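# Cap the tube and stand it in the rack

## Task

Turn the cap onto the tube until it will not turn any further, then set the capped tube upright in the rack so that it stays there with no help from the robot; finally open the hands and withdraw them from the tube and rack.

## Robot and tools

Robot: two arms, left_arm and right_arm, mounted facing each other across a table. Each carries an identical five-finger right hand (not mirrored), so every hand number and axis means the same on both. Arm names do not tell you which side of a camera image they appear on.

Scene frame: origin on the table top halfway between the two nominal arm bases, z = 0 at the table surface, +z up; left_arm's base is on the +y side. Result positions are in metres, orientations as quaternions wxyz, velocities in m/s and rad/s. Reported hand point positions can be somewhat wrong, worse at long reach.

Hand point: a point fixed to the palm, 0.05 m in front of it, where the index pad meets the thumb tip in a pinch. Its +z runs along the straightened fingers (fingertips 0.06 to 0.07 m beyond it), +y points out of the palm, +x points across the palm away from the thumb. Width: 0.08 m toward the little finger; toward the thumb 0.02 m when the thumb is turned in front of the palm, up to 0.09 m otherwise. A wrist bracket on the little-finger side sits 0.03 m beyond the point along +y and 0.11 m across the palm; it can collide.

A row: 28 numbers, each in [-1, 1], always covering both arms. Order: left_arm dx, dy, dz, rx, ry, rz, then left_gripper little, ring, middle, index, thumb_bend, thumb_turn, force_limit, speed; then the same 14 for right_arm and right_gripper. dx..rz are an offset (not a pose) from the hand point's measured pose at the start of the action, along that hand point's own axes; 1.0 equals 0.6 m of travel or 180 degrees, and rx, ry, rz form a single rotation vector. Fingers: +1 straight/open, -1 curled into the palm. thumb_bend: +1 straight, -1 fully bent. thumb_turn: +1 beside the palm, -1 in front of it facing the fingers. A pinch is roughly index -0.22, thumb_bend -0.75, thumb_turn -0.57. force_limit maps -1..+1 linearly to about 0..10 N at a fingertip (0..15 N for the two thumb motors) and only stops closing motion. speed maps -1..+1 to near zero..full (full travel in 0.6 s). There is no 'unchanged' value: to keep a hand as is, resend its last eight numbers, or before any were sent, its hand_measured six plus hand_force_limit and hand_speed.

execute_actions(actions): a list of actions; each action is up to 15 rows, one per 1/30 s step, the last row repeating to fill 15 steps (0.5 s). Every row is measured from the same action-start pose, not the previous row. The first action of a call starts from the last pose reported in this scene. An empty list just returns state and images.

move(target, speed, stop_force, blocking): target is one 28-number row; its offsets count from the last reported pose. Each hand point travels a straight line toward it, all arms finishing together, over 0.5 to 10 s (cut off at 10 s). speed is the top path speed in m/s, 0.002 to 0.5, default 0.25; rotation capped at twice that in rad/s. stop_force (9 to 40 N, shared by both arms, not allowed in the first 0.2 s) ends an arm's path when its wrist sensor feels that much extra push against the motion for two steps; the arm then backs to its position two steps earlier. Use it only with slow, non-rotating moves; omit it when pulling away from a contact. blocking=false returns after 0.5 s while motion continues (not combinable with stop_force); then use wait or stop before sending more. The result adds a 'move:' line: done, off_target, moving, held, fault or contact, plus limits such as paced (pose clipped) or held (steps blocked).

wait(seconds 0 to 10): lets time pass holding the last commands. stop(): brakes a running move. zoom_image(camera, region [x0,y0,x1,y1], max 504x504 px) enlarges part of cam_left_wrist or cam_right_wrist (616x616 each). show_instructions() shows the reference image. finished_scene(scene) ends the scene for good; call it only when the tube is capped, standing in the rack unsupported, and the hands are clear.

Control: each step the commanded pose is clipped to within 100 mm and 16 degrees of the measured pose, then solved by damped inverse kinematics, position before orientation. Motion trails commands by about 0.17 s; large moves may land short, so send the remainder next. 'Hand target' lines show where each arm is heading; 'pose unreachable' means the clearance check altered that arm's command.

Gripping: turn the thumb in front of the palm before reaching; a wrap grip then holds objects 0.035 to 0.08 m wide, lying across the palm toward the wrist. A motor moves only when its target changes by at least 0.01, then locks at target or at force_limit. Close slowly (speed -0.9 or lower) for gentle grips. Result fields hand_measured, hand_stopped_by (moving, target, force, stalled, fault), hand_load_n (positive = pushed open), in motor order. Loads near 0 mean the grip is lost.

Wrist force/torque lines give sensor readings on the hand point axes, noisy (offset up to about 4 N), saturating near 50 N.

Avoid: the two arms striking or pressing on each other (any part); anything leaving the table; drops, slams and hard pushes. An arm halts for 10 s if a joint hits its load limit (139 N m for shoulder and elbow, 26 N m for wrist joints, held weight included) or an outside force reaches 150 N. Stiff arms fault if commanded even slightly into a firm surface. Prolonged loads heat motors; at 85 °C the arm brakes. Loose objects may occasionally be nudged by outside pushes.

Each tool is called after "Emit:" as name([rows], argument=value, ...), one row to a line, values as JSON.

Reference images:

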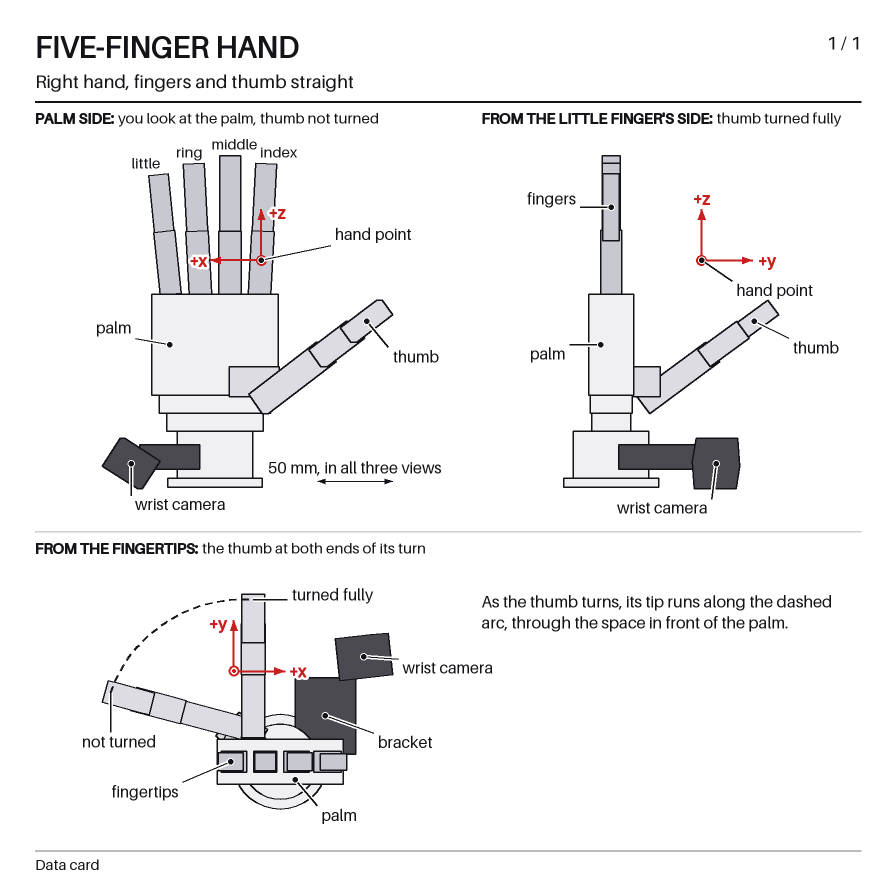

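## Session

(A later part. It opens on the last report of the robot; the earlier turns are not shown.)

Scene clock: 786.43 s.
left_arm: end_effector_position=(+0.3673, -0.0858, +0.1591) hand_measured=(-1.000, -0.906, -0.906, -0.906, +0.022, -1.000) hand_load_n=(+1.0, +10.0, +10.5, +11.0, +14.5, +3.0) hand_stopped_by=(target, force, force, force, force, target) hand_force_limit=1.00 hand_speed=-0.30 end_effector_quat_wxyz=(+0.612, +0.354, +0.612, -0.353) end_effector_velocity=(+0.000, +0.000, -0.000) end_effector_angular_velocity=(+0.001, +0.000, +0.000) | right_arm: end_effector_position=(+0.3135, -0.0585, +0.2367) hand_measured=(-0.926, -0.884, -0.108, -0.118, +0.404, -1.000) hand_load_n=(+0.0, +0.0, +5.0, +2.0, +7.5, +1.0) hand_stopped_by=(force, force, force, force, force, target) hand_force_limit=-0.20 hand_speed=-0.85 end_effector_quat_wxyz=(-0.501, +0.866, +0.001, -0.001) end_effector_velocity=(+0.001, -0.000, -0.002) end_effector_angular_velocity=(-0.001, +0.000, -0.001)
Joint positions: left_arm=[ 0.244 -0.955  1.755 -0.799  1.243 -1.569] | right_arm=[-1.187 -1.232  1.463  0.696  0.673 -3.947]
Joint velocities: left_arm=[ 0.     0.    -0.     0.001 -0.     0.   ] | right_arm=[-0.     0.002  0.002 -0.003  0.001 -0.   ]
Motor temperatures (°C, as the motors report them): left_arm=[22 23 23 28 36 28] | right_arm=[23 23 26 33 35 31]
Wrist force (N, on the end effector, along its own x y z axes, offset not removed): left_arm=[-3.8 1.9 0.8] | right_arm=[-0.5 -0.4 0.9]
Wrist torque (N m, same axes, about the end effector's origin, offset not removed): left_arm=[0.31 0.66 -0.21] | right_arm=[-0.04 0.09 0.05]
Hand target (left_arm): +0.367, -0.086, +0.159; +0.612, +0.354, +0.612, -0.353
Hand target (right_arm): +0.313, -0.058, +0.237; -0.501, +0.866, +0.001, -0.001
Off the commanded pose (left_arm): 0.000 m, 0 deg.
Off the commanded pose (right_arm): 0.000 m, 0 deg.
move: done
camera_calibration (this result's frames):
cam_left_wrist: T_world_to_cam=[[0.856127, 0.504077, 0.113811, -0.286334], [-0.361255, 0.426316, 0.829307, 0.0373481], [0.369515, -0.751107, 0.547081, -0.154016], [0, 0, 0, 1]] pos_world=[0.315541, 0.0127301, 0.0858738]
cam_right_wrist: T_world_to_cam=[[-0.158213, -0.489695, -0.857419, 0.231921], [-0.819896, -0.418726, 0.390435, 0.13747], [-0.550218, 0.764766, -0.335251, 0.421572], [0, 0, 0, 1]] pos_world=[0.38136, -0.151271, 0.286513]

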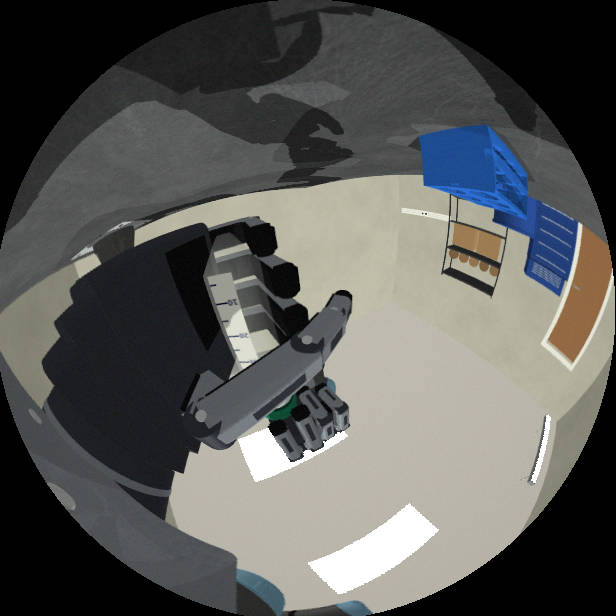

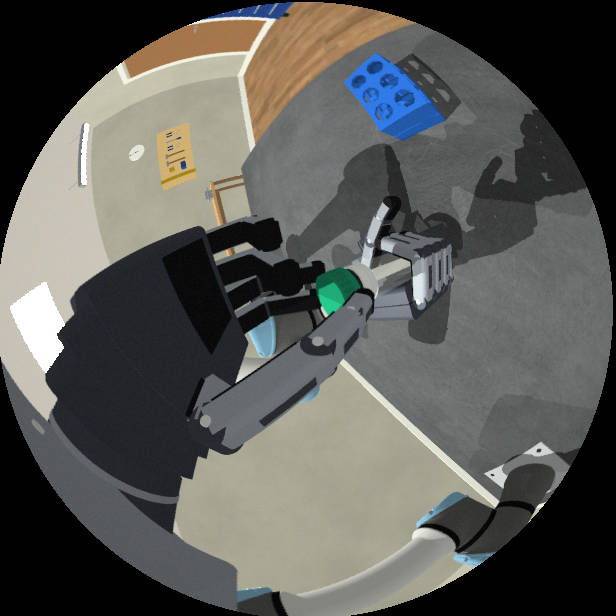

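Emit:
move(target=[0,0,0,0,0,0,-1,-1,-1,-1,-1,-1,1,-0.3,0.0015,0.013,0.0075,0,0,0,-1,-1,-0.42,-0.4,0.2,-1,-0.2,-0.85], speed=0.01, stop_force=9)

Emit:
zoom_image(camera="cam_right_wrist", region=[300,220,426,346])

Scene clock: 794.00 s.
left_arm: end_effector_position=(+0.3673, -0.0858, +0.1590) hand_measured=(-1.000, -0.906, -0.906, -0.906, +0.022, -1.000) hand_load_n=(+1.0, +10.0, +10.5, +11.0, +14.5, +3.0) hand_stopped_by=(target, force, force, force, force, target) hand_force_limit=1.00 hand_speed=-0.30 end_effector_quat_wxyz=(+0.612, +0.354, +0.612, -0.353) end_effector_velocity=(-0.000, -0.000, -0.000) end_effector_angular_velocity=(+0.001, -0.000, -0.001) | right_arm: end_effector_position=(+0.3143, -0.0584, +0.2278) hand_measured=(-0.926, -0.884, -0.106, -0.118, +0.404, -1.000) hand_load_n=(+0.0, +0.0, +4.5, +1.0, +7.0, +1.0) hand_stopped_by=(force, force, force, force, force, target) hand_force_limit=-0.20 hand_speed=-0.85 end_effector_quat_wxyz=(-0.501, +0.866, +0.001, -0.001) end_effector_velocity=(+0.001, +0.000, -0.001) end_effector_angular_velocity=(+0.000, -0.000, -0.001)
Joint positions: left_arm=[ 0.244 -0.955  1.755 -0.799  1.243 -1.569] | right_arm=[-1.188 -1.225  1.477  0.676  0.672 -3.948]
Joint velocities: left_arm=[-0.001  0.     0.001  0.     0.     0.   ] | right_arm=[-0.     0.002  0.002 -0.004  0.     0.   ]
Motor temperatures (°C, as the motors report them): left_arm=[22 23 23 28 36 28] | right_arm=[23 23 26 33 35 31]
Wrist force (N, on the end effector, along its own x y z axes, offset not removed): left_arm=[0.9 2.8 -1.0] | right_arm=[0.1 -1.1 0.3]
Wrist torque (N m, same axes, about the end effector's origin, offset not removed): left_arm=[0.66 0.10 -0.17] | right_arm=[0.07 0.06 0.11]
Hand target (left_arm): +0.367, -0.086, +0.159; +0.612, +0.354, +0.612, -0.353
Hand target (right_arm): +0.314, -0.058, +0.228; -0.501, +0.866, +0.001, -0.001
Off the commanded pose (left_arm): 0.000 m, 0 deg.
Off the commanded pose (right_arm): 0.000 m, 0 deg.
move: done
camera_calibration (this result's frames):
cam_left_wrist: T_world_to_cam=[[0.856115, 0.504087, 0.113859, -0.286309], [-0.361245, 0.426186, 0.829378, 0.0374075], [0.369554, -0.751174, 0.546963, -0.153955], [0, 0, 0, 1]] pos_world=[0.315521, 0.012735, 0.0857816]
cam_right_wrist: T_world_to_cam=[[-0.158191, -0.489677, -0.857434, 0.22449], [-0.819895, -0.41875, 0.390411, 0.141634], [-0.550226, 0.764765, -0.335241, 0.419086], [0, 0, 0, 1]] pos_world=[0.382229, -0.151265, 0.277685]

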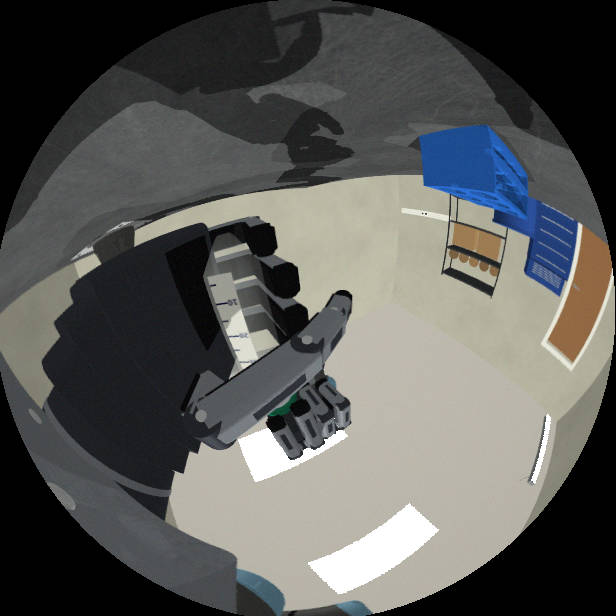

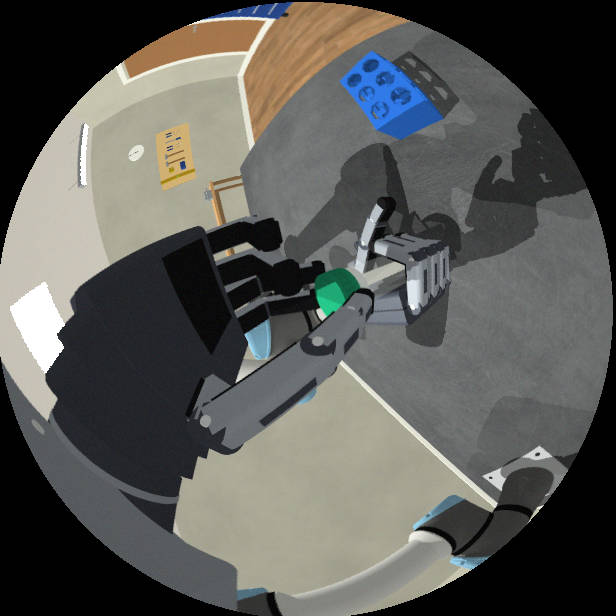

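Region (300, 220, 426, 346) of cam_right_wrist's 616x616 image, scaled by 4.000, with more detail than that image has.

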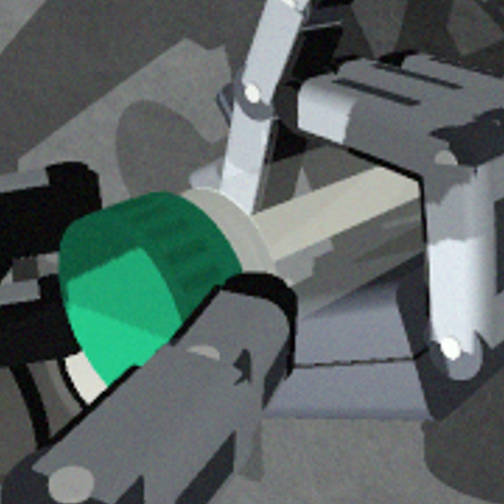

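Emit:
move(target=[0,0,0,0,0,0,-1,-1,-1,-1,-1,-1,1,-0.3,-0.003,-0.004,0,0,0,0,-1,-1,-0.42,-0.4,0.2,-1,-0.2,-0.85], speed=0.01)

Emit:
move(target=[0,0,0,0,0,0,-1,-1,-1,-1,-1,-1,1,-0.3,0,0.007,0.004,0,0,0,-1,-1,-0.42,-0.4,0.2,-1,-0.2,-0.85], speed=0.008)

Emit:
zoom_image(camera="cam_right_wrist", region=[300,220,426,346])

Scene clock: 805.43 s.
left_arm: end_effector_position=(+0.3673, -0.0858, +0.1591) hand_measured=(-1.000, -0.906, -0.906, -0.906, +0.022, -1.000) hand_load_n=(+1.0, +10.0, +10.5, +11.0, +14.5, +3.0) hand_stopped_by=(target, force, force, force, force, target) hand_force_limit=1.00 hand_speed=-0.30 end_effector_quat_wxyz=(+0.612, +0.354, +0.612, -0.353) end_effector_velocity=(-0.000, +0.000, -0.001) end_effector_angular_velocity=(+0.002, +0.000, -0.000) | right_arm: end_effector_position=(+0.3126, -0.0573, +0.2298) hand_measured=(-0.926, -0.884, -0.106, -0.118, +0.404, -1.000) hand_load_n=(+0.0, +0.0, +5.0, +1.0, +6.5, +1.5) hand_stopped_by=(force, force, force, force, force, target) hand_force_limit=-0.20 hand_speed=-0.85 end_effector_quat_wxyz=(-0.501, +0.866, +0.001, -0.001) end_effector_velocity=(-0.000, +0.001, +0.002) end_effector_angular_velocity=(+0.001, -0.001, +0.000)
Joint positions: left_arm=[ 0.244 -0.955  1.755 -0.799  1.243 -1.569] | right_arm=[-1.184 -1.228  1.476  0.677  0.675 -3.943]
Joint velocities: left_arm=[-0.    -0.     0.001  0.     0.     0.   ] | right_arm=[ 0.001 -0.002 -0.003  0.002 -0.     0.002]
Motor temperatures (°C, as the motors report them): left_arm=[22 23 23 28 36 28] | right_arm=[23 23 26 33 35 31]
Wrist force (N, on the end effector, along its own x y z axes, offset not removed): left_arm=[-0.6 0.9 -0.3] | right_arm=[-3.7 -1.8 2.5]
Wrist torque (N m, same axes, about the end effector's origin, offset not removed): left_arm=[0.12 0.09 -0.20] | right_arm=[-0.30 0.46 -0.13]
Hand target (left_arm): +0.367, -0.086, +0.159; +0.612, +0.354, +0.612, -0.353
Hand target (right_arm): +0.313, -0.057, +0.230; -0.501, +0.866, +0.001, -0.001
Off the commanded pose (left_arm): 0.000 m, 0 deg.
Off the commanded pose (right_arm): 0.000 m, 0 deg.
move: done
camera_calibration (this result's frames):
cam_left_wrist: T_world_to_cam=[[0.856127, 0.504076, 0.113811, -0.286334], [-0.361255, 0.426316, 0.829306, 0.0373481], [0.369514, -0.751107, 0.547081, -0.154015], [0, 0, 0, 1]] pos_world=[0.315541, 0.0127299, 0.0858739]
cam_right_wrist: T_world_to_cam=[[-0.158221, -0.489686, -0.857423, 0.226495], [-0.819893, -0.418729, 0.390438, 0.139915], [-0.55022, 0.76477, -0.335239, 0.417926], [0, 0, 0, 1]] pos_world=[0.380502, -0.150119, 0.279679]

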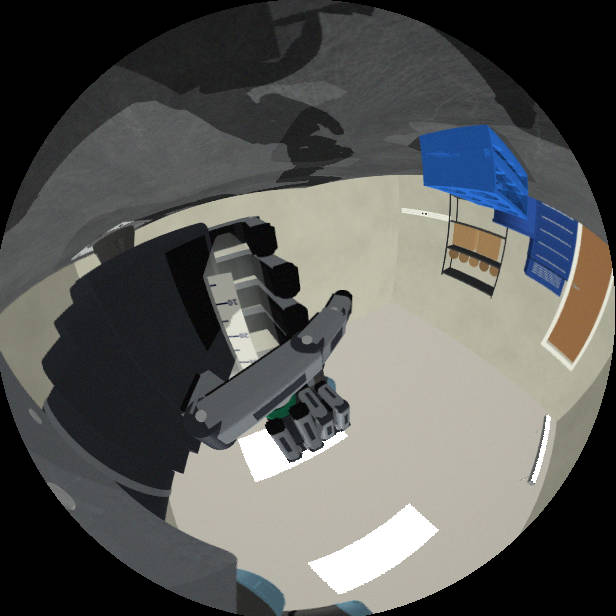

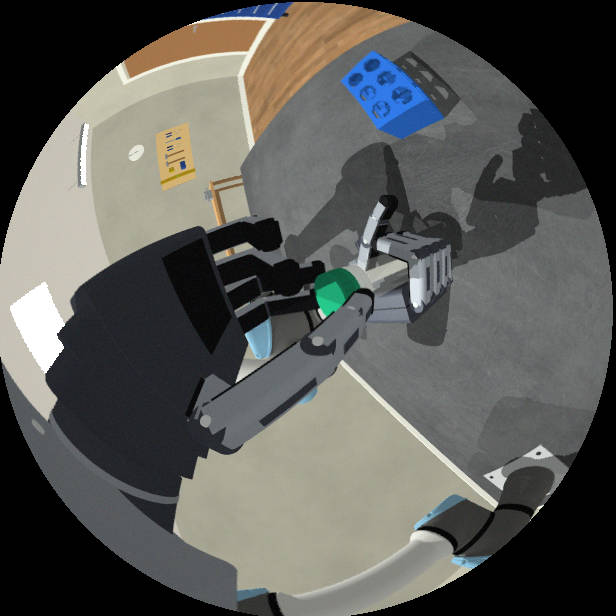

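Scene clock: 806.27 s.
left_arm: end_effector_position=(+0.3673, -0.0858, +0.1591) hand_measured=(-1.000, -0.906, -0.906, -0.906, +0.022, -1.000) hand_load_n=(+1.0, +10.0, +10.5, +11.0, +14.5, +3.5) hand_stopped_by=(target, force, force, force, force, target) hand_force_limit=1.00 hand_speed=-0.30 end_effector_quat_wxyz=(+0.612, +0.354, +0.612, -0.353) end_effector_velocity=(+0.001, +0.000, +0.001) end_effector_angular_velocity=(-0.002, -0.000, +0.001) | right_arm: end_effector_position=(+0.3126, -0.0573, +0.2251) hand_measured=(-0.926, -0.884, -0.106, -0.118, +0.404, -1.000) hand_load_n=(+0.0, +0.0, +5.5, +2.0, +6.5, +0.0) hand_stopped_by=(force, force, force, force, force, target) hand_force_limit=-0.20 hand_speed=-0.85 end_effector_quat_wxyz=(-0.501, +0.866, +0.001, -0.001) end_effector_velocity=(-0.000, -0.000, -0.002) end_effector_angular_velocity=(-0.001, +0.000, -0.000)
Joint positions: left_arm=[ 0.244 -0.955  1.755 -0.799  1.243 -1.569] | right_arm=[-1.184 -1.225  1.484  0.666  0.675 -3.943]
Joint velocities: left_arm=[ 0.001  0.    -0.001 -0.001  0.001 -0.   ] | right_arm=[ 0.     0.     0.003 -0.003  0.001 -0.   ]
Motor temperatures (°C, as the motors report them): left_arm=[22 23 23 28 36 28] | right_arm=[23 23 26 33 35 31]
Wrist force (N, on the end effector, along its own x y z axes, offset not removed): left_arm=[3.5 -4.7 2.3] | right_arm=[1.0 -1.3 4.2]
Wrist torque (N m, same axes, about the end effector's origin, offset not removed): left_arm=[-0.33 -0.70 0.02] | right_arm=[0.22 -0.06 0.20]
Hand target (left_arm): +0.367, -0.086, +0.159; +0.612, +0.354, +0.612, -0.353
Hand target (right_arm): +0.313, -0.057, +0.225; -0.501, +0.866, +0.001, -0.001
Off the commanded pose (left_arm): 0.000 m, 0 deg.
Off the commanded pose (right_arm): 0.000 m, 0 deg.
move: done
camera_calibration (this result's frames):
cam_left_wrist: T_world_to_cam=[[0.856128, 0.504076, 0.113811, -0.286334], [-0.361255, 0.426317, 0.829306, 0.037348], [0.369514, -0.751107, 0.547081, -0.154015], [0, 0, 0, 1]] pos_world=[0.315541, 0.0127298, 0.0858739]
cam_right_wrist: T_world_to_cam=[[-0.158175, -0.489715, -0.857415, 0.222431], [-0.819882, -0.41876, 0.390427, 0.141727], [-0.550249, 0.764735, -0.335271, 0.416336], [0, 0, 0, 1]] pos_world=[0.380471, -0.15011, 0.274967]

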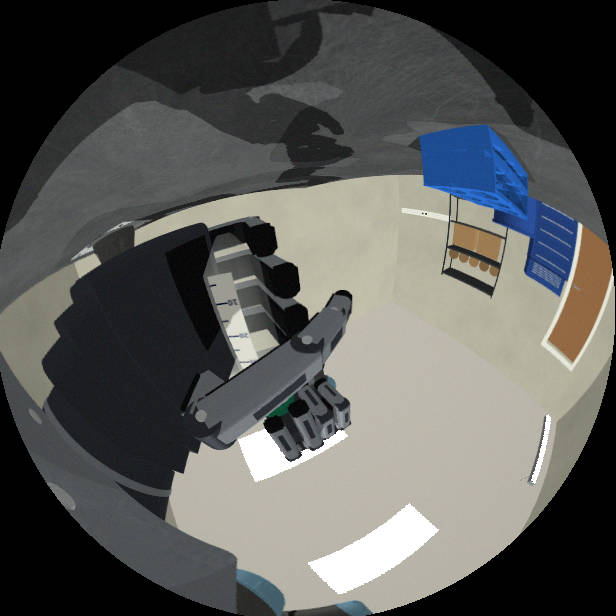

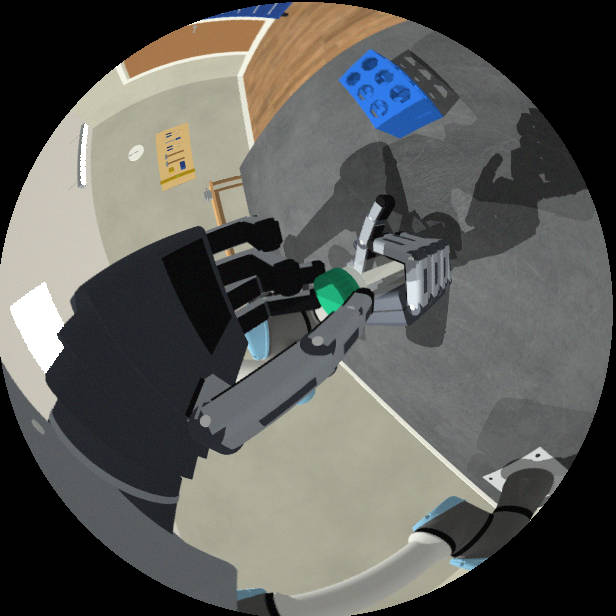

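Region (300, 220, 426, 346) of cam_right_wrist's 616x616 image, scaled by 4.000, with more detail than that image has.

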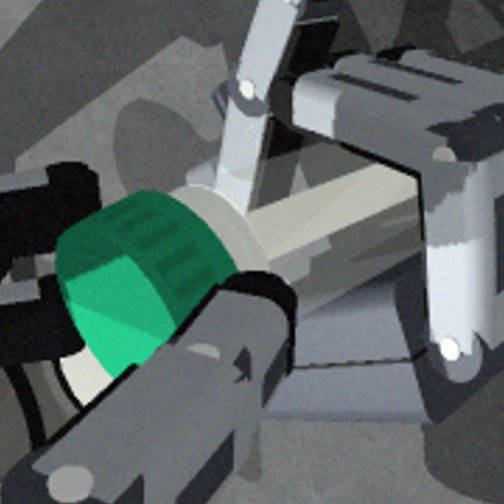

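Emit:
move(target=[0,0,0,0,0,0,-1,-1,-1,-1,-1,-1,1,-0.3,0.002,-0.005,0.002,0,0,0,-1,-1,-0.42,-0.4,0.2,-1,-0.2,-0.85], speed=0.01)

Emit:
move(target=[0,0,0,0,0,0,-1,-1,-1,-1,-1,-1,1,-0.3,0,0.007,0.004,0,0,0,-1,-1,-0.42,-0.4,0.2,-1,-0.2,-0.85], speed=0.008)

Emit:
zoom_image(camera="cam_right_wrist", region=[300,220,426,346])

Scene clock: 815.17 s.
left_arm: end_effector_position=(+0.3673, -0.0858, +0.1591) hand_measured=(-1.000, -0.906, -0.906, -0.906, +0.022, -1.000) hand_load_n=(+0.0, +1.0, +6.5, +2.5, +13.0, +2.5) hand_stopped_by=(target, force, force, force, force, target) hand_force_limit=1.00 hand_speed=-0.30 end_effector_quat_wxyz=(+0.612, +0.354, +0.612, -0.353) end_effector_velocity=(-0.000, -0.000, -0.000) end_effector_angular_velocity=(+0.000, +0.000, -0.002) | right_arm: end_effector_position=(+0.3137, -0.0548, +0.2271) hand_measured=(-0.926, -0.884, -0.106, -0.118, +0.404, -1.000) hand_load_n=(+0.0, +0.0, +5.0, +0.5, +6.5, +2.5) hand_stopped_by=(force, force, force, force, force, target) hand_force_limit=-0.20 hand_speed=-0.85 end_effector_quat_wxyz=(-0.501, +0.866, +0.001, -0.001) end_effector_velocity=(-0.000, +0.001, +0.000) end_effector_angular_velocity=(-0.001, +0.002, -0.000)
Joint positions: left_arm=[ 0.244 -0.955  1.755 -0.799  1.243 -1.569] | right_arm=[-1.18  -1.221  1.473  0.669  0.677 -3.938]
Joint velocities: left_arm=[-0.     0.    -0.     0.     0.001  0.   ] | right_arm=[ 0.001  0.002 -0.004  0.002  0.001  0.002]
Motor temperatures (°C, as the motors report them): left_arm=[22 23 23 28 36 28] | right_arm=[23 23 26 33 35 31]
Wrist force (N, on the end effector, along its own x y z axes, offset not removed): left_arm=[-1.6 4.8 1.5] | right_arm=[-4.0 -0.9 -0.6]
Wrist torque (N m, same axes, about the end effector's origin, offset not removed): left_arm=[0.74 0.13 -0.31] | right_arm=[-0.18 0.20 -0.01]
Hand target (left_arm): +0.367, -0.086, +0.159; +0.612, +0.354, +0.612, -0.353
Hand target (right_arm): +0.314, -0.055, +0.227; -0.501, +0.866, +0.001, -0.001
Off the commanded pose (left_arm): 0.000 m, 0 deg.
Off the commanded pose (right_arm): 0.000 m, 0 deg.
move: done
camera_calibration (this result's frames):
cam_left_wrist: T_world_to_cam=[[0.856128, 0.504076, 0.113811, -0.286334], [-0.361255, 0.426317, 0.829306, 0.037348], [0.369514, -0.751107, 0.547081, -0.154015], [0, 0, 0, 1]] pos_world=[0.315541, 0.0127299, 0.0858738]
cam_right_wrist: T_world_to_cam=[[-0.158192, -0.489699, -0.857421, 0.225481], [-0.819874, -0.418768, 0.390436, 0.142945], [-0.550257, 0.764741, -0.335246, 0.415743], [0, 0, 0, 1]] pos_world=[0.381632, -0.147657, 0.276897]

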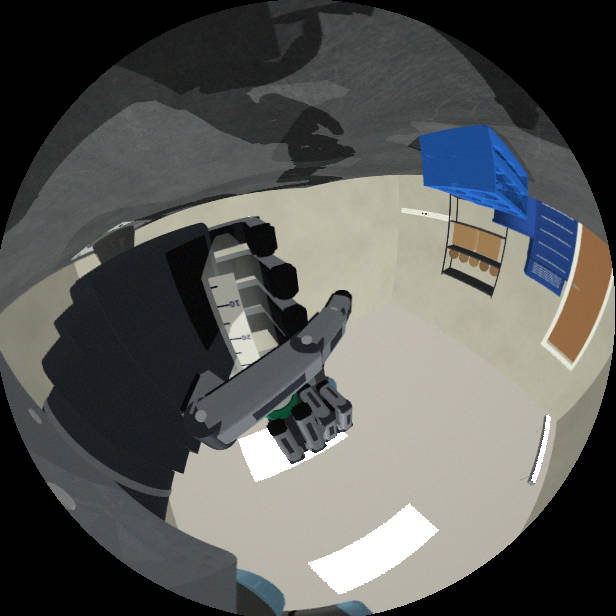

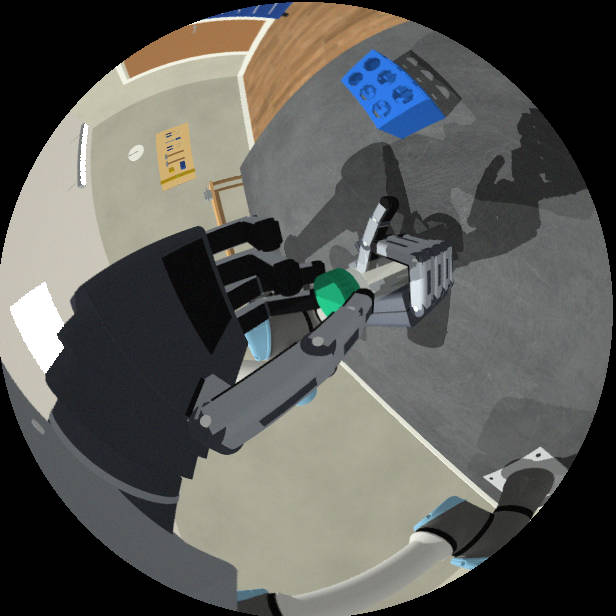

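Scene clock: 816.00 s.
left_arm: end_effector_position=(+0.3673, -0.0858, +0.1591) hand_measured=(-1.000, -0.906, -0.906, -0.906, +0.022, -1.000) hand_load_n=(+0.0, +0.0, +6.5, +0.0, +13.0, +2.5) hand_stopped_by=(target, force, force, force, force, target) hand_force_limit=1.00 hand_speed=-0.30 end_effector_quat_wxyz=(+0.612, +0.354, +0.612, -0.353) end_effector_velocity=(+0.001, +0.000, +0.000) end_effector_angular_velocity=(-0.001, -0.000, +0.002) | right_arm: end_effector_position=(+0.3137, -0.0548, +0.2223) hand_measured=(-0.926, -0.884, -0.106, -0.118, +0.404, -1.000) hand_load_n=(+0.0, +0.0, +5.5, +0.5, +6.0, +1.5) hand_stopped_by=(force, force, force, force, force, target) hand_force_limit=-0.20 hand_speed=-0.85 end_effector_quat_wxyz=(-0.501, +0.866, +0.001, -0.001) end_effector_velocity=(+0.000, +0.000, -0.001) end_effector_angular_velocity=(+0.000, -0.001, +0.001)
Joint positions: left_arm=[ 0.244 -0.955  1.755 -0.799  1.243 -1.569] | right_arm=[-1.18  -1.219  1.481  0.658  0.677 -3.938]
Joint velocities: left_arm=[ 0.001  0.    -0.001 -0.001 -0.001  0.   ] | right_arm=[ 0.     0.001  0.002 -0.003 -0.001 -0.001]
Motor temperatures (°C, as the motors report them): left_arm=[22 23 23 28 36 28] | right_arm=[23 23 26 33 35 31]
Wrist force (N, on the end effector, along its own x y z axes, offset not removed): left_arm=[-3.0 1.8 0.3] | right_arm=[-1.9 -0.3 -0.5]
Wrist torque (N m, same axes, about the end effector's origin, offset not removed): left_arm=[0.46 0.05 -0.18] | right_arm=[0.01 0.26 -0.09]
Hand target (left_arm): +0.367, -0.086, +0.159; +0.612, +0.354, +0.612, -0.353
Hand target (right_arm): +0.314, -0.055, +0.222; -0.501, +0.866, +0.001, -0.001
Off the commanded pose (left_arm): 0.000 m, 0 deg.
Off the commanded pose (right_arm): 0.000 m, 0 deg.
move: done
camera_calibration (this result's frames):
cam_left_wrist: T_world_to_cam=[[0.856128, 0.504076, 0.113811, -0.286334], [-0.361255, 0.426317, 0.829306, 0.0373481], [0.369514, -0.751107, 0.547081, -0.154015], [0, 0, 0, 1]] pos_world=[0.315541, 0.0127298, 0.0858739]
cam_right_wrist: T_world_to_cam=[[-0.158198, -0.489742, -0.857395, 0.221423], [-0.819851, -0.418776, 0.390474, 0.144739], [-0.550288, 0.764709, -0.335266, 0.414151], [0, 0, 0, 1]] pos_world=[0.381595, -0.147652, 0.272181]

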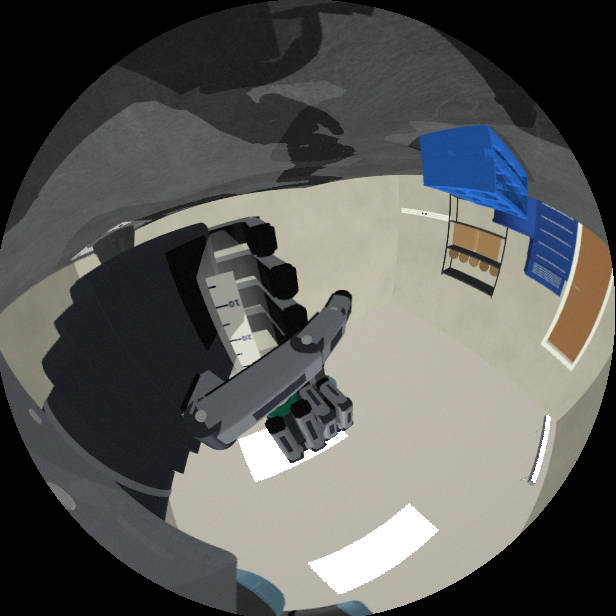

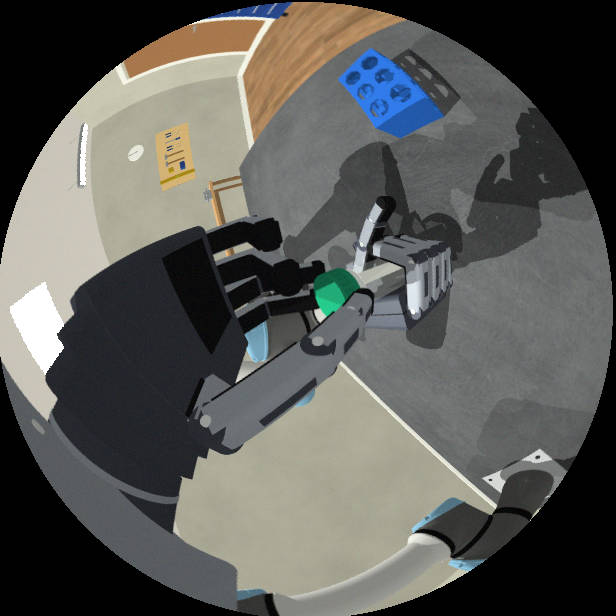

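Region (300, 220, 426, 346) of cam_right_wrist's 616x616 image, scaled by 4.000, with more detail than that image has.

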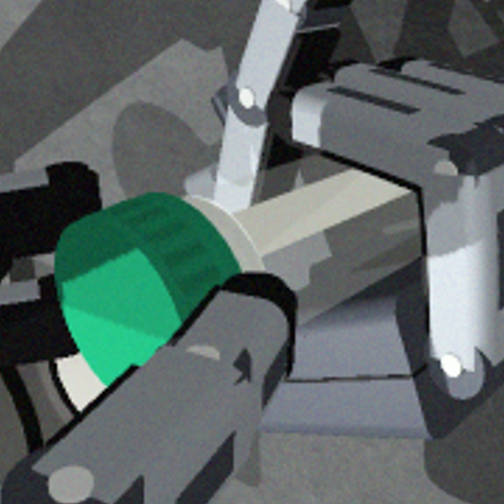

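Emit:
move(target=[0,0,0,0,0,0,-1,-0.99,-0.99,-0.99,-1,-1,1,-0.9,0,0,0,0,0,0,-1,-1,-0.42,-0.4,0.2,-1,-0.2,-0.85])

Scene clock: 823.83 s.
left_arm: end_effector_position=(+0.3673, -0.0858, +0.1591) hand_measured=(-1.000, -0.990, -0.914, -0.990, +0.022, -1.000) hand_load_n=(+0.0, +0.0, +10.5, +0.0, +12.5, +2.5) hand_stopped_by=(target, target, force, target, force, target) hand_force_limit=1.00 hand_speed=-0.90 end_effector_quat_wxyz=(+0.612, +0.354, +0.612, -0.353) end_effector_velocity=(+0.001, +0.001, -0.001) end_effector_angular_velocity=(+0.001, +0.000, +0.001) | right_arm: end_effector_position=(+0.3137, -0.0549, +0.2223) hand_measured=(-0.926, -0.884, -0.106, -0.118, +0.404, -1.000) hand_load_n=(+0.0, +0.0, +5.5, +0.5, +6.0, +1.5) hand_stopped_by=(force, force, force, force, force, target) hand_force_limit=-0.20 hand_speed=-0.85 end_effector_quat_wxyz=(-0.501, +0.866, +0.001, -0.001) end_effector_velocity=(+0.000, +0.000, -0.000) end_effector_angular_velocity=(-0.000, +0.000, +0.000)
Joint positions: left_arm=[ 0.244 -0.955  1.755 -0.799  1.243 -1.569] | right_arm=[-1.18  -1.218  1.481  0.658  0.677 -3.938]
Joint velocities: left_arm=[ 0.001 -0.     0.001 -0.     0.     0.   ] | right_arm=[ 0.     0.001  0.    -0.     0.    -0.   ]
Motor temperatures (°C, as the motors report them): left_arm=[22 23 23 28 36 28] | right_arm=[23 23 26 33 35 31]
Wrist force (N, on the end effector, along its own x y z axes, offset not removed): left_arm=[0.9 -1.2 -1.1] | right_arm=[-2.0 -2.3 0.1]
Wrist torque (N m, same axes, about the end effector's origin, offset not removed): left_arm=[0.09 -0.34 -0.17] | right_arm=[-0.32 0.14 -0.03]
Hand target (left_arm): +0.367, -0.086, +0.159; +0.612, +0.354, +0.612, -0.353
Hand target (right_arm): +0.314, -0.055, +0.222; -0.501, +0.866, +0.001, -0.001
Off the commanded pose (left_arm): 0.000 m, 0 deg.
Off the commanded pose (right_arm): 0.000 m, 0 deg.
move: done
camera_calibration (this result's frames):
cam_left_wrist: T_world_to_cam=[[0.856128, 0.504076, 0.113811, -0.286334], [-0.361255, 0.426317, 0.829306, 0.037348], [0.369514, -0.751107, 0.547081, -0.154015], [0, 0, 0, 1]] pos_world=[0.315541, 0.0127298, 0.085874]
cam_right_wrist: T_world_to_cam=[[-0.158223, -0.489716, -0.857405, 0.221408], [-0.819859, -0.418762, 0.390475, 0.144784], [-0.55027, 0.764733, -0.33524, 0.414166], [0, 0, 0, 1]] pos_world=[0.381637, -0.147669, 0.272147]

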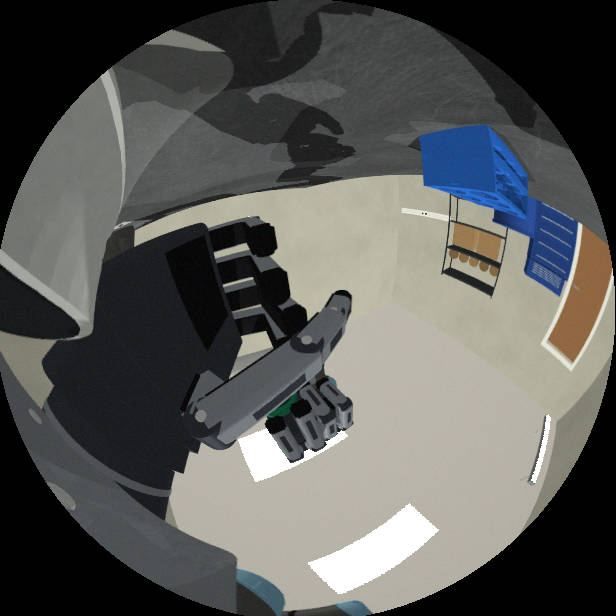

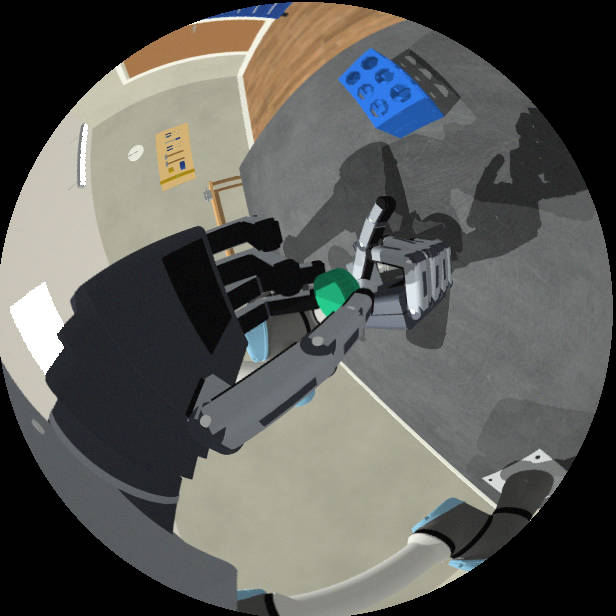

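Emit:
move(target=[0,0,0,0,0,0,-1,-0.99,-0.99,-0.99,-1,-1,1,-0.9,0,0,-0.35,0,0,0,-1,-1,-0.42,-0.42,0.2,-1,-0.2,-0.85])

Emit:
move(target=[-0.15,0,-0.1,0,0,0,-1,-0.99,-0.99,-0.99,-1,-1,1,-0.9,0,0,0,0,0,0,-1,-1,-0.42,-0.42,0.2,-1,-0.2,-0.85], speed=0.06)

Emit:
move(target=[0,0,-0.1,0.13,0.13,-0.49,1,1,0.33,0.33,0.5,-1,0.4,0,0,0,0,0,0,0,-1,-1,-0.42,-0.42,0.2,-1,-0.2,-0.85], speed=0.4)

Scene clock: 847.90 s.
left_arm: end_effector_position=(+0.3673, -0.0858, +0.1591) hand_measured=(-1.000, -0.990, -0.914, -0.990, +0.022, -1.000) hand_load_n=(+0.0, +0.0, +10.5, +0.0, +12.5, +2.5) hand_stopped_by=(target, target, force, target, force, target) hand_force_limit=1.00 hand_speed=-0.90 end_effector_quat_wxyz=(+0.612, +0.354, +0.612, -0.353) end_effector_velocity=(-0.001, -0.001, +0.000) end_effector_angular_velocity=(-0.001, -0.000, -0.001) | right_arm: end_effector_position=(+0.3144, -0.2363, +0.3272) hand_measured=(-0.926, -0.884, -0.106, -0.140, +0.404, -1.000) hand_load_n=(+0.0, +0.0, +3.0, +4.5, +8.5, +0.5) hand_stopped_by=(force, force, force, force, force, target) hand_force_limit=-0.20 hand_speed=-0.85 end_effector_quat_wxyz=(-0.501, +0.866, +0.001, -0.000) end_effector_velocity=(-0.001, -0.002, -0.000) end_effector_angular_velocity=(+0.001, +0.004, +0.006)
Joint positions: left_arm=[ 0.244 -0.955  1.755 -0.799  1.243 -1.569] | right_arm=[-1.632 -1.434  1.637  1.364  0.522 -4.708]
Joint velocities: left_arm=[-0.001 -0.    -0.    -0.     0.    -0.   ] | right_arm=[-0.005  0.002  0.005  0.016 -0.001 -0.022]
Motor temperatures (°C, as the motors report them): left_arm=[22 23 23 28 36 28] | right_arm=[23 23 26 33 35 31]
Wrist force (N, on the end effector, along its own x y z axes, offset not removed): left_arm=[-1.2 1.4 -0.5] | right_arm=[-3.4 -3.4 -0.2]
Wrist torque (N m, same axes, about the end effector's origin, offset not removed): left_arm=[0.48 -0.09 -0.11] | right_arm=[-0.39 0.51 -0.38]
Hand target (left_arm): +0.367, -0.086, +0.159; +0.612, +0.354, +0.612, -0.353
Hand target (right_arm): +0.314, -0.236, +0.327; -0.501, +0.865, +0.001, -0.001
Off the commanded pose (left_arm): 0.000 m, 0 deg.
Off the commanded pose (right_arm): 0.001 m, 0 deg.
move: done
camera_calibration (this result's frames):
cam_left_wrist: T_world_to_cam=[[0.856128, 0.504076, 0.113811, -0.286334], [-0.361255, 0.426317, 0.829306, 0.037348], [0.369514, -0.751107, 0.547081, -0.154015], [0, 0, 0, 1]] pos_world=[0.315541, 0.0127298, 0.085874]
cam_right_wrist: T_world_to_cam=[[-0.158283, -0.489171, -0.857705, 0.222819], [-0.82078, -0.417689, 0.389687, 0.0292245], [-0.548878, 0.765668, -0.335389, 0.588284], [0, 0, 0, 1]] pos_world=[0.382152, -0.329227, 0.377028]

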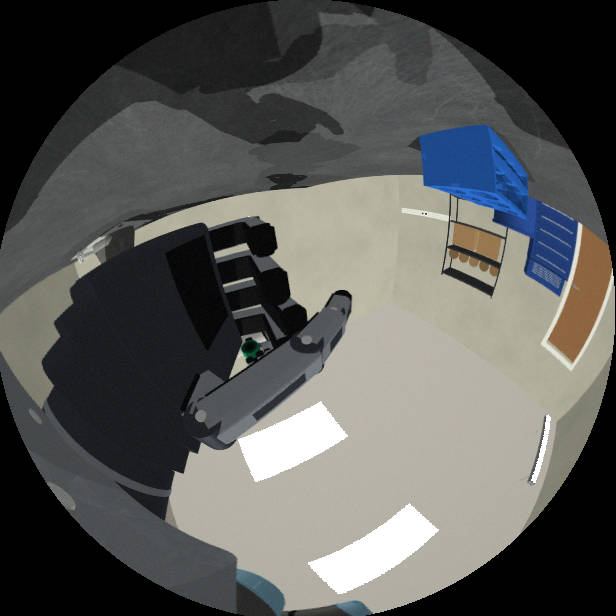

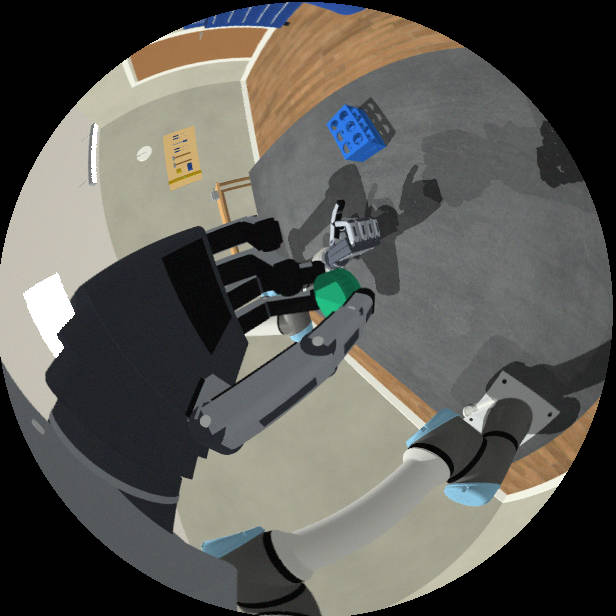

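Scene clock: 850.10 s.
left_arm: end_effector_position=(+0.3371, -0.0341, +0.2491) hand_measured=(-1.000, -0.990, -0.914, -0.990, +0.022, -1.000) hand_load_n=(+0.0, +0.0, +10.5, +0.0, +12.5, +2.5) hand_stopped_by=(target, target, force, target, force, target) hand_force_limit=1.00 hand_speed=-0.90 end_effector_quat_wxyz=(+0.613, +0.354, +0.612, -0.353) end_effector_velocity=(+0.000, +0.001, +0.001) end_effector_angular_velocity=(+0.000, -0.000, +0.002) | right_arm: end_effector_position=(+0.3144, -0.2363, +0.3272) hand_measured=(-0.926, -0.884, -0.106, -0.140, +0.404, -1.000) hand_load_n=(+0.0, +0.0, +3.0, +4.5, +8.5, +0.5) hand_stopped_by=(force, force, force, force, force, target) hand_force_limit=-0.20 hand_speed=-0.85 end_effector_quat_wxyz=(-0.501, +0.866, +0.001, -0.000) end_effector_velocity=(+0.000, -0.000, -0.001) end_effector_angular_velocity=(-0.002, -0.001, -0.000)
Joint positions: left_arm=[ 0.201 -1.213  1.88  -0.666  1.201 -1.569] | right_arm=[-1.632 -1.434  1.637  1.364  0.522 -4.708]
Joint velocities: left_arm=[ 0.    -0.004  0.002  0.003 -0.002  0.   ] | right_arm=[-0.    -0.     0.001 -0.002  0.002 -0.   ]
Motor temperatures (°C, as the motors report them): left_arm=[22 23 23 28 36 28] | right_arm=[23 23 26 33 35 31]
Wrist force (N, on the end effector, along its own x y z axes, offset not removed): left_arm=[-5.0 0.3 -1.1] | right_arm=[-2.9 0.3 1.5]
Wrist torque (N m, same axes, about the end effector's origin, offset not removed): left_arm=[0.20 0.75 -0.44] | right_arm=[0.07 0.53 -0.16]
Hand target (left_arm): +0.337, -0.034, +0.249; +0.612, +0.354, +0.612, -0.353
Hand target (right_arm): +0.314, -0.236, +0.327; -0.501, +0.866, +0.001, -0.000
Off the commanded pose (left_arm): 0.000 m, 0 deg.
Off the commanded pose (right_arm): 0.000 m, 0 deg.
move: done
camera_calibration (this result's frames):
cam_left_wrist: T_world_to_cam=[[0.856124, 0.504067, 0.11388, -0.296795], [-0.361298, 0.426282, 0.829305, -0.0701588], [0.369481, -0.751132, 0.547069, -0.153321], [0, 0, 0, 1]] pos_world=[0.285394, 0.064348, 0.175859]
cam_right_wrist: T_world_to_cam=[[-0.158284, -0.489151, -0.857717, 0.222833], [-0.82078, -0.417698, 0.389678, 0.0292254], [-0.548878, 0.765676, -0.33537, 0.588279], [0, 0, 0, 1]] pos_world=[0.382152, -0.329224, 0.377031]

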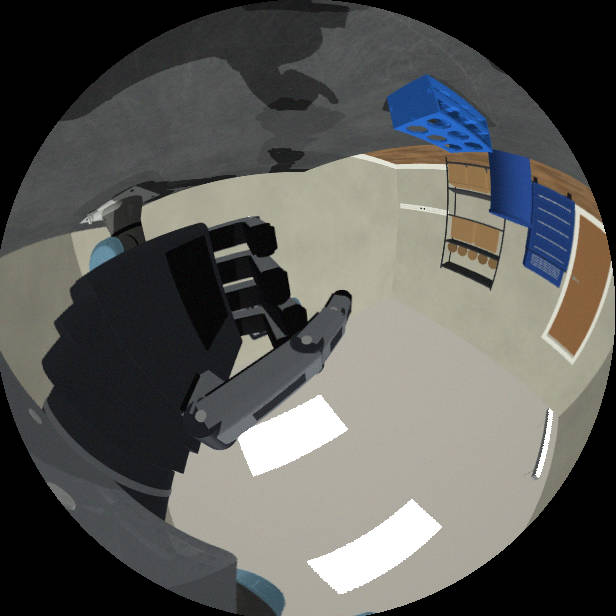

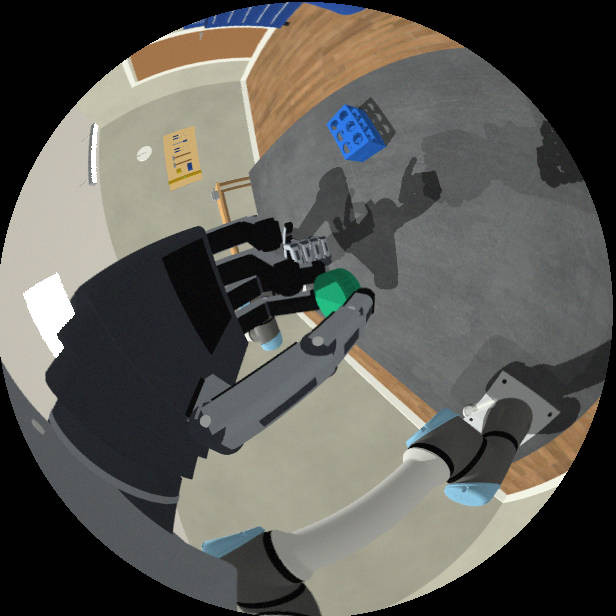

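Scene clock: 852.73 s.
left_arm: end_effector_position=(+0.3071, +0.0177, +0.2493) hand_measured=(+1.000, +1.000, +0.330, +0.330, +0.500, -1.000) hand_load_n=(+0.0, +0.0, +0.0, +0.0, +0.0, +0.0) hand_stopped_by=(target, target, target, target, target, target) hand_force_limit=0.40 hand_speed=0.00 end_effector_quat_wxyz=(-0.000, -0.003, +0.707, -0.707) end_effector_velocity=(-0.001, -0.000, +0.000) end_effector_angular_velocity=(-0.005, +0.009, -0.005) | right_arm: end_effector_position=(+0.3144, -0.2363, +0.3272) hand_measured=(-0.926, -0.884, -0.106, -0.140, +0.404, -1.000) hand_load_n=(+0.0, +0.0, +3.0, +4.5, +8.5, +0.5) hand_stopped_by=(force, force, force, force, force, target) hand_force_limit=-0.20 hand_speed=-0.85 end_effector_quat_wxyz=(-0.501, +0.866, +0.001, -0.000) end_effector_velocity=(+0.001, +0.000, +0.000) end_effector_angular_velocity=(+0.000, -0.001, -0.000)
Joint positions: left_arm=[ 0.534 -1.394  1.846 -0.451  2.053 -3.146] | right_arm=[-1.632 -1.434  1.637  1.364  0.522 -4.708]
Joint velocities: left_arm=[ 0.002  0.001  0.001 -0.009  0.007 -0.012] | right_arm=[-0.     0.    -0.002 -0.001 -0.     0.001]
Motor temperatures (°C, as the motors report them): left_arm=[22 23 23 28 36 28] | right_arm=[23 23 26 33 35 31]
Wrist force (N, on the end effector, along its own x y z axes, offset not removed): left_arm=[-1.0 1.6 0.1] | right_arm=[-1.5 0.6 0.8]
Wrist torque (N m, same axes, about the end effector's origin, offset not removed): left_arm=[0.40 -0.05 -0.06] | right_arm=[-0.17 0.22 0.00]
Hand target (left_arm): +0.307, +0.018, +0.249; -0.001, -0.003, +0.707, -0.707
Hand target (right_arm): +0.314, -0.236, +0.327; -0.501, +0.866, +0.001, -0.000
Off the commanded pose (left_arm): 0.000 m, 0 deg.
Off the commanded pose (right_arm): 0.000 m, 0 deg.
move: done
camera_calibration (this result's frames):
cam_left_wrist: T_world_to_cam=[[0.107206, 0.00928366, -0.994193, 0.217776], [0.827573, 0.553362, 0.0944063, -0.287429], [0.551025, -0.832889, 0.0516409, -0.0341737], [0, 0, 0, 1]] pos_world=[0.233352, 0.128568, 0.245411]
cam_right_wrist: T_world_to_cam=[[-0.158283, -0.489151, -0.857717, 0.222833], [-0.82078, -0.417698, 0.389678, 0.0292254], [-0.548878, 0.765676, -0.335371, 0.588279], [0, 0, 0, 1]] pos_world=[0.382152, -0.329224, 0.377031]

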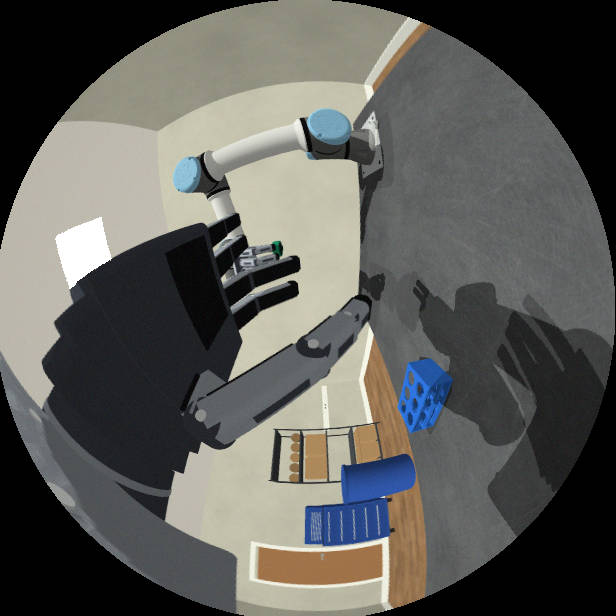

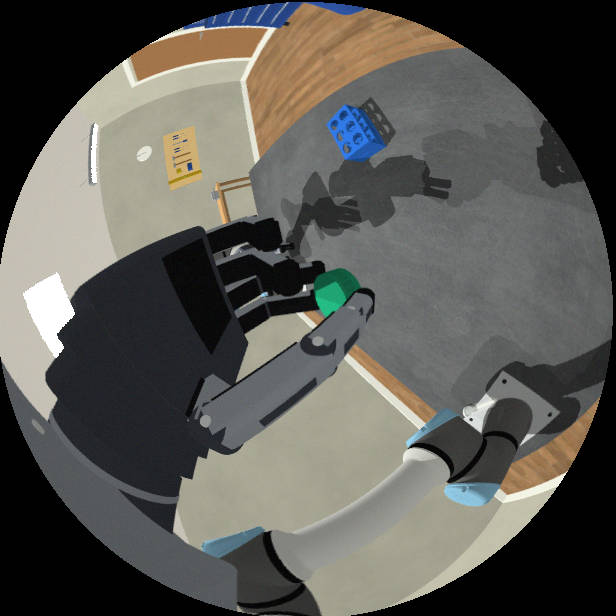

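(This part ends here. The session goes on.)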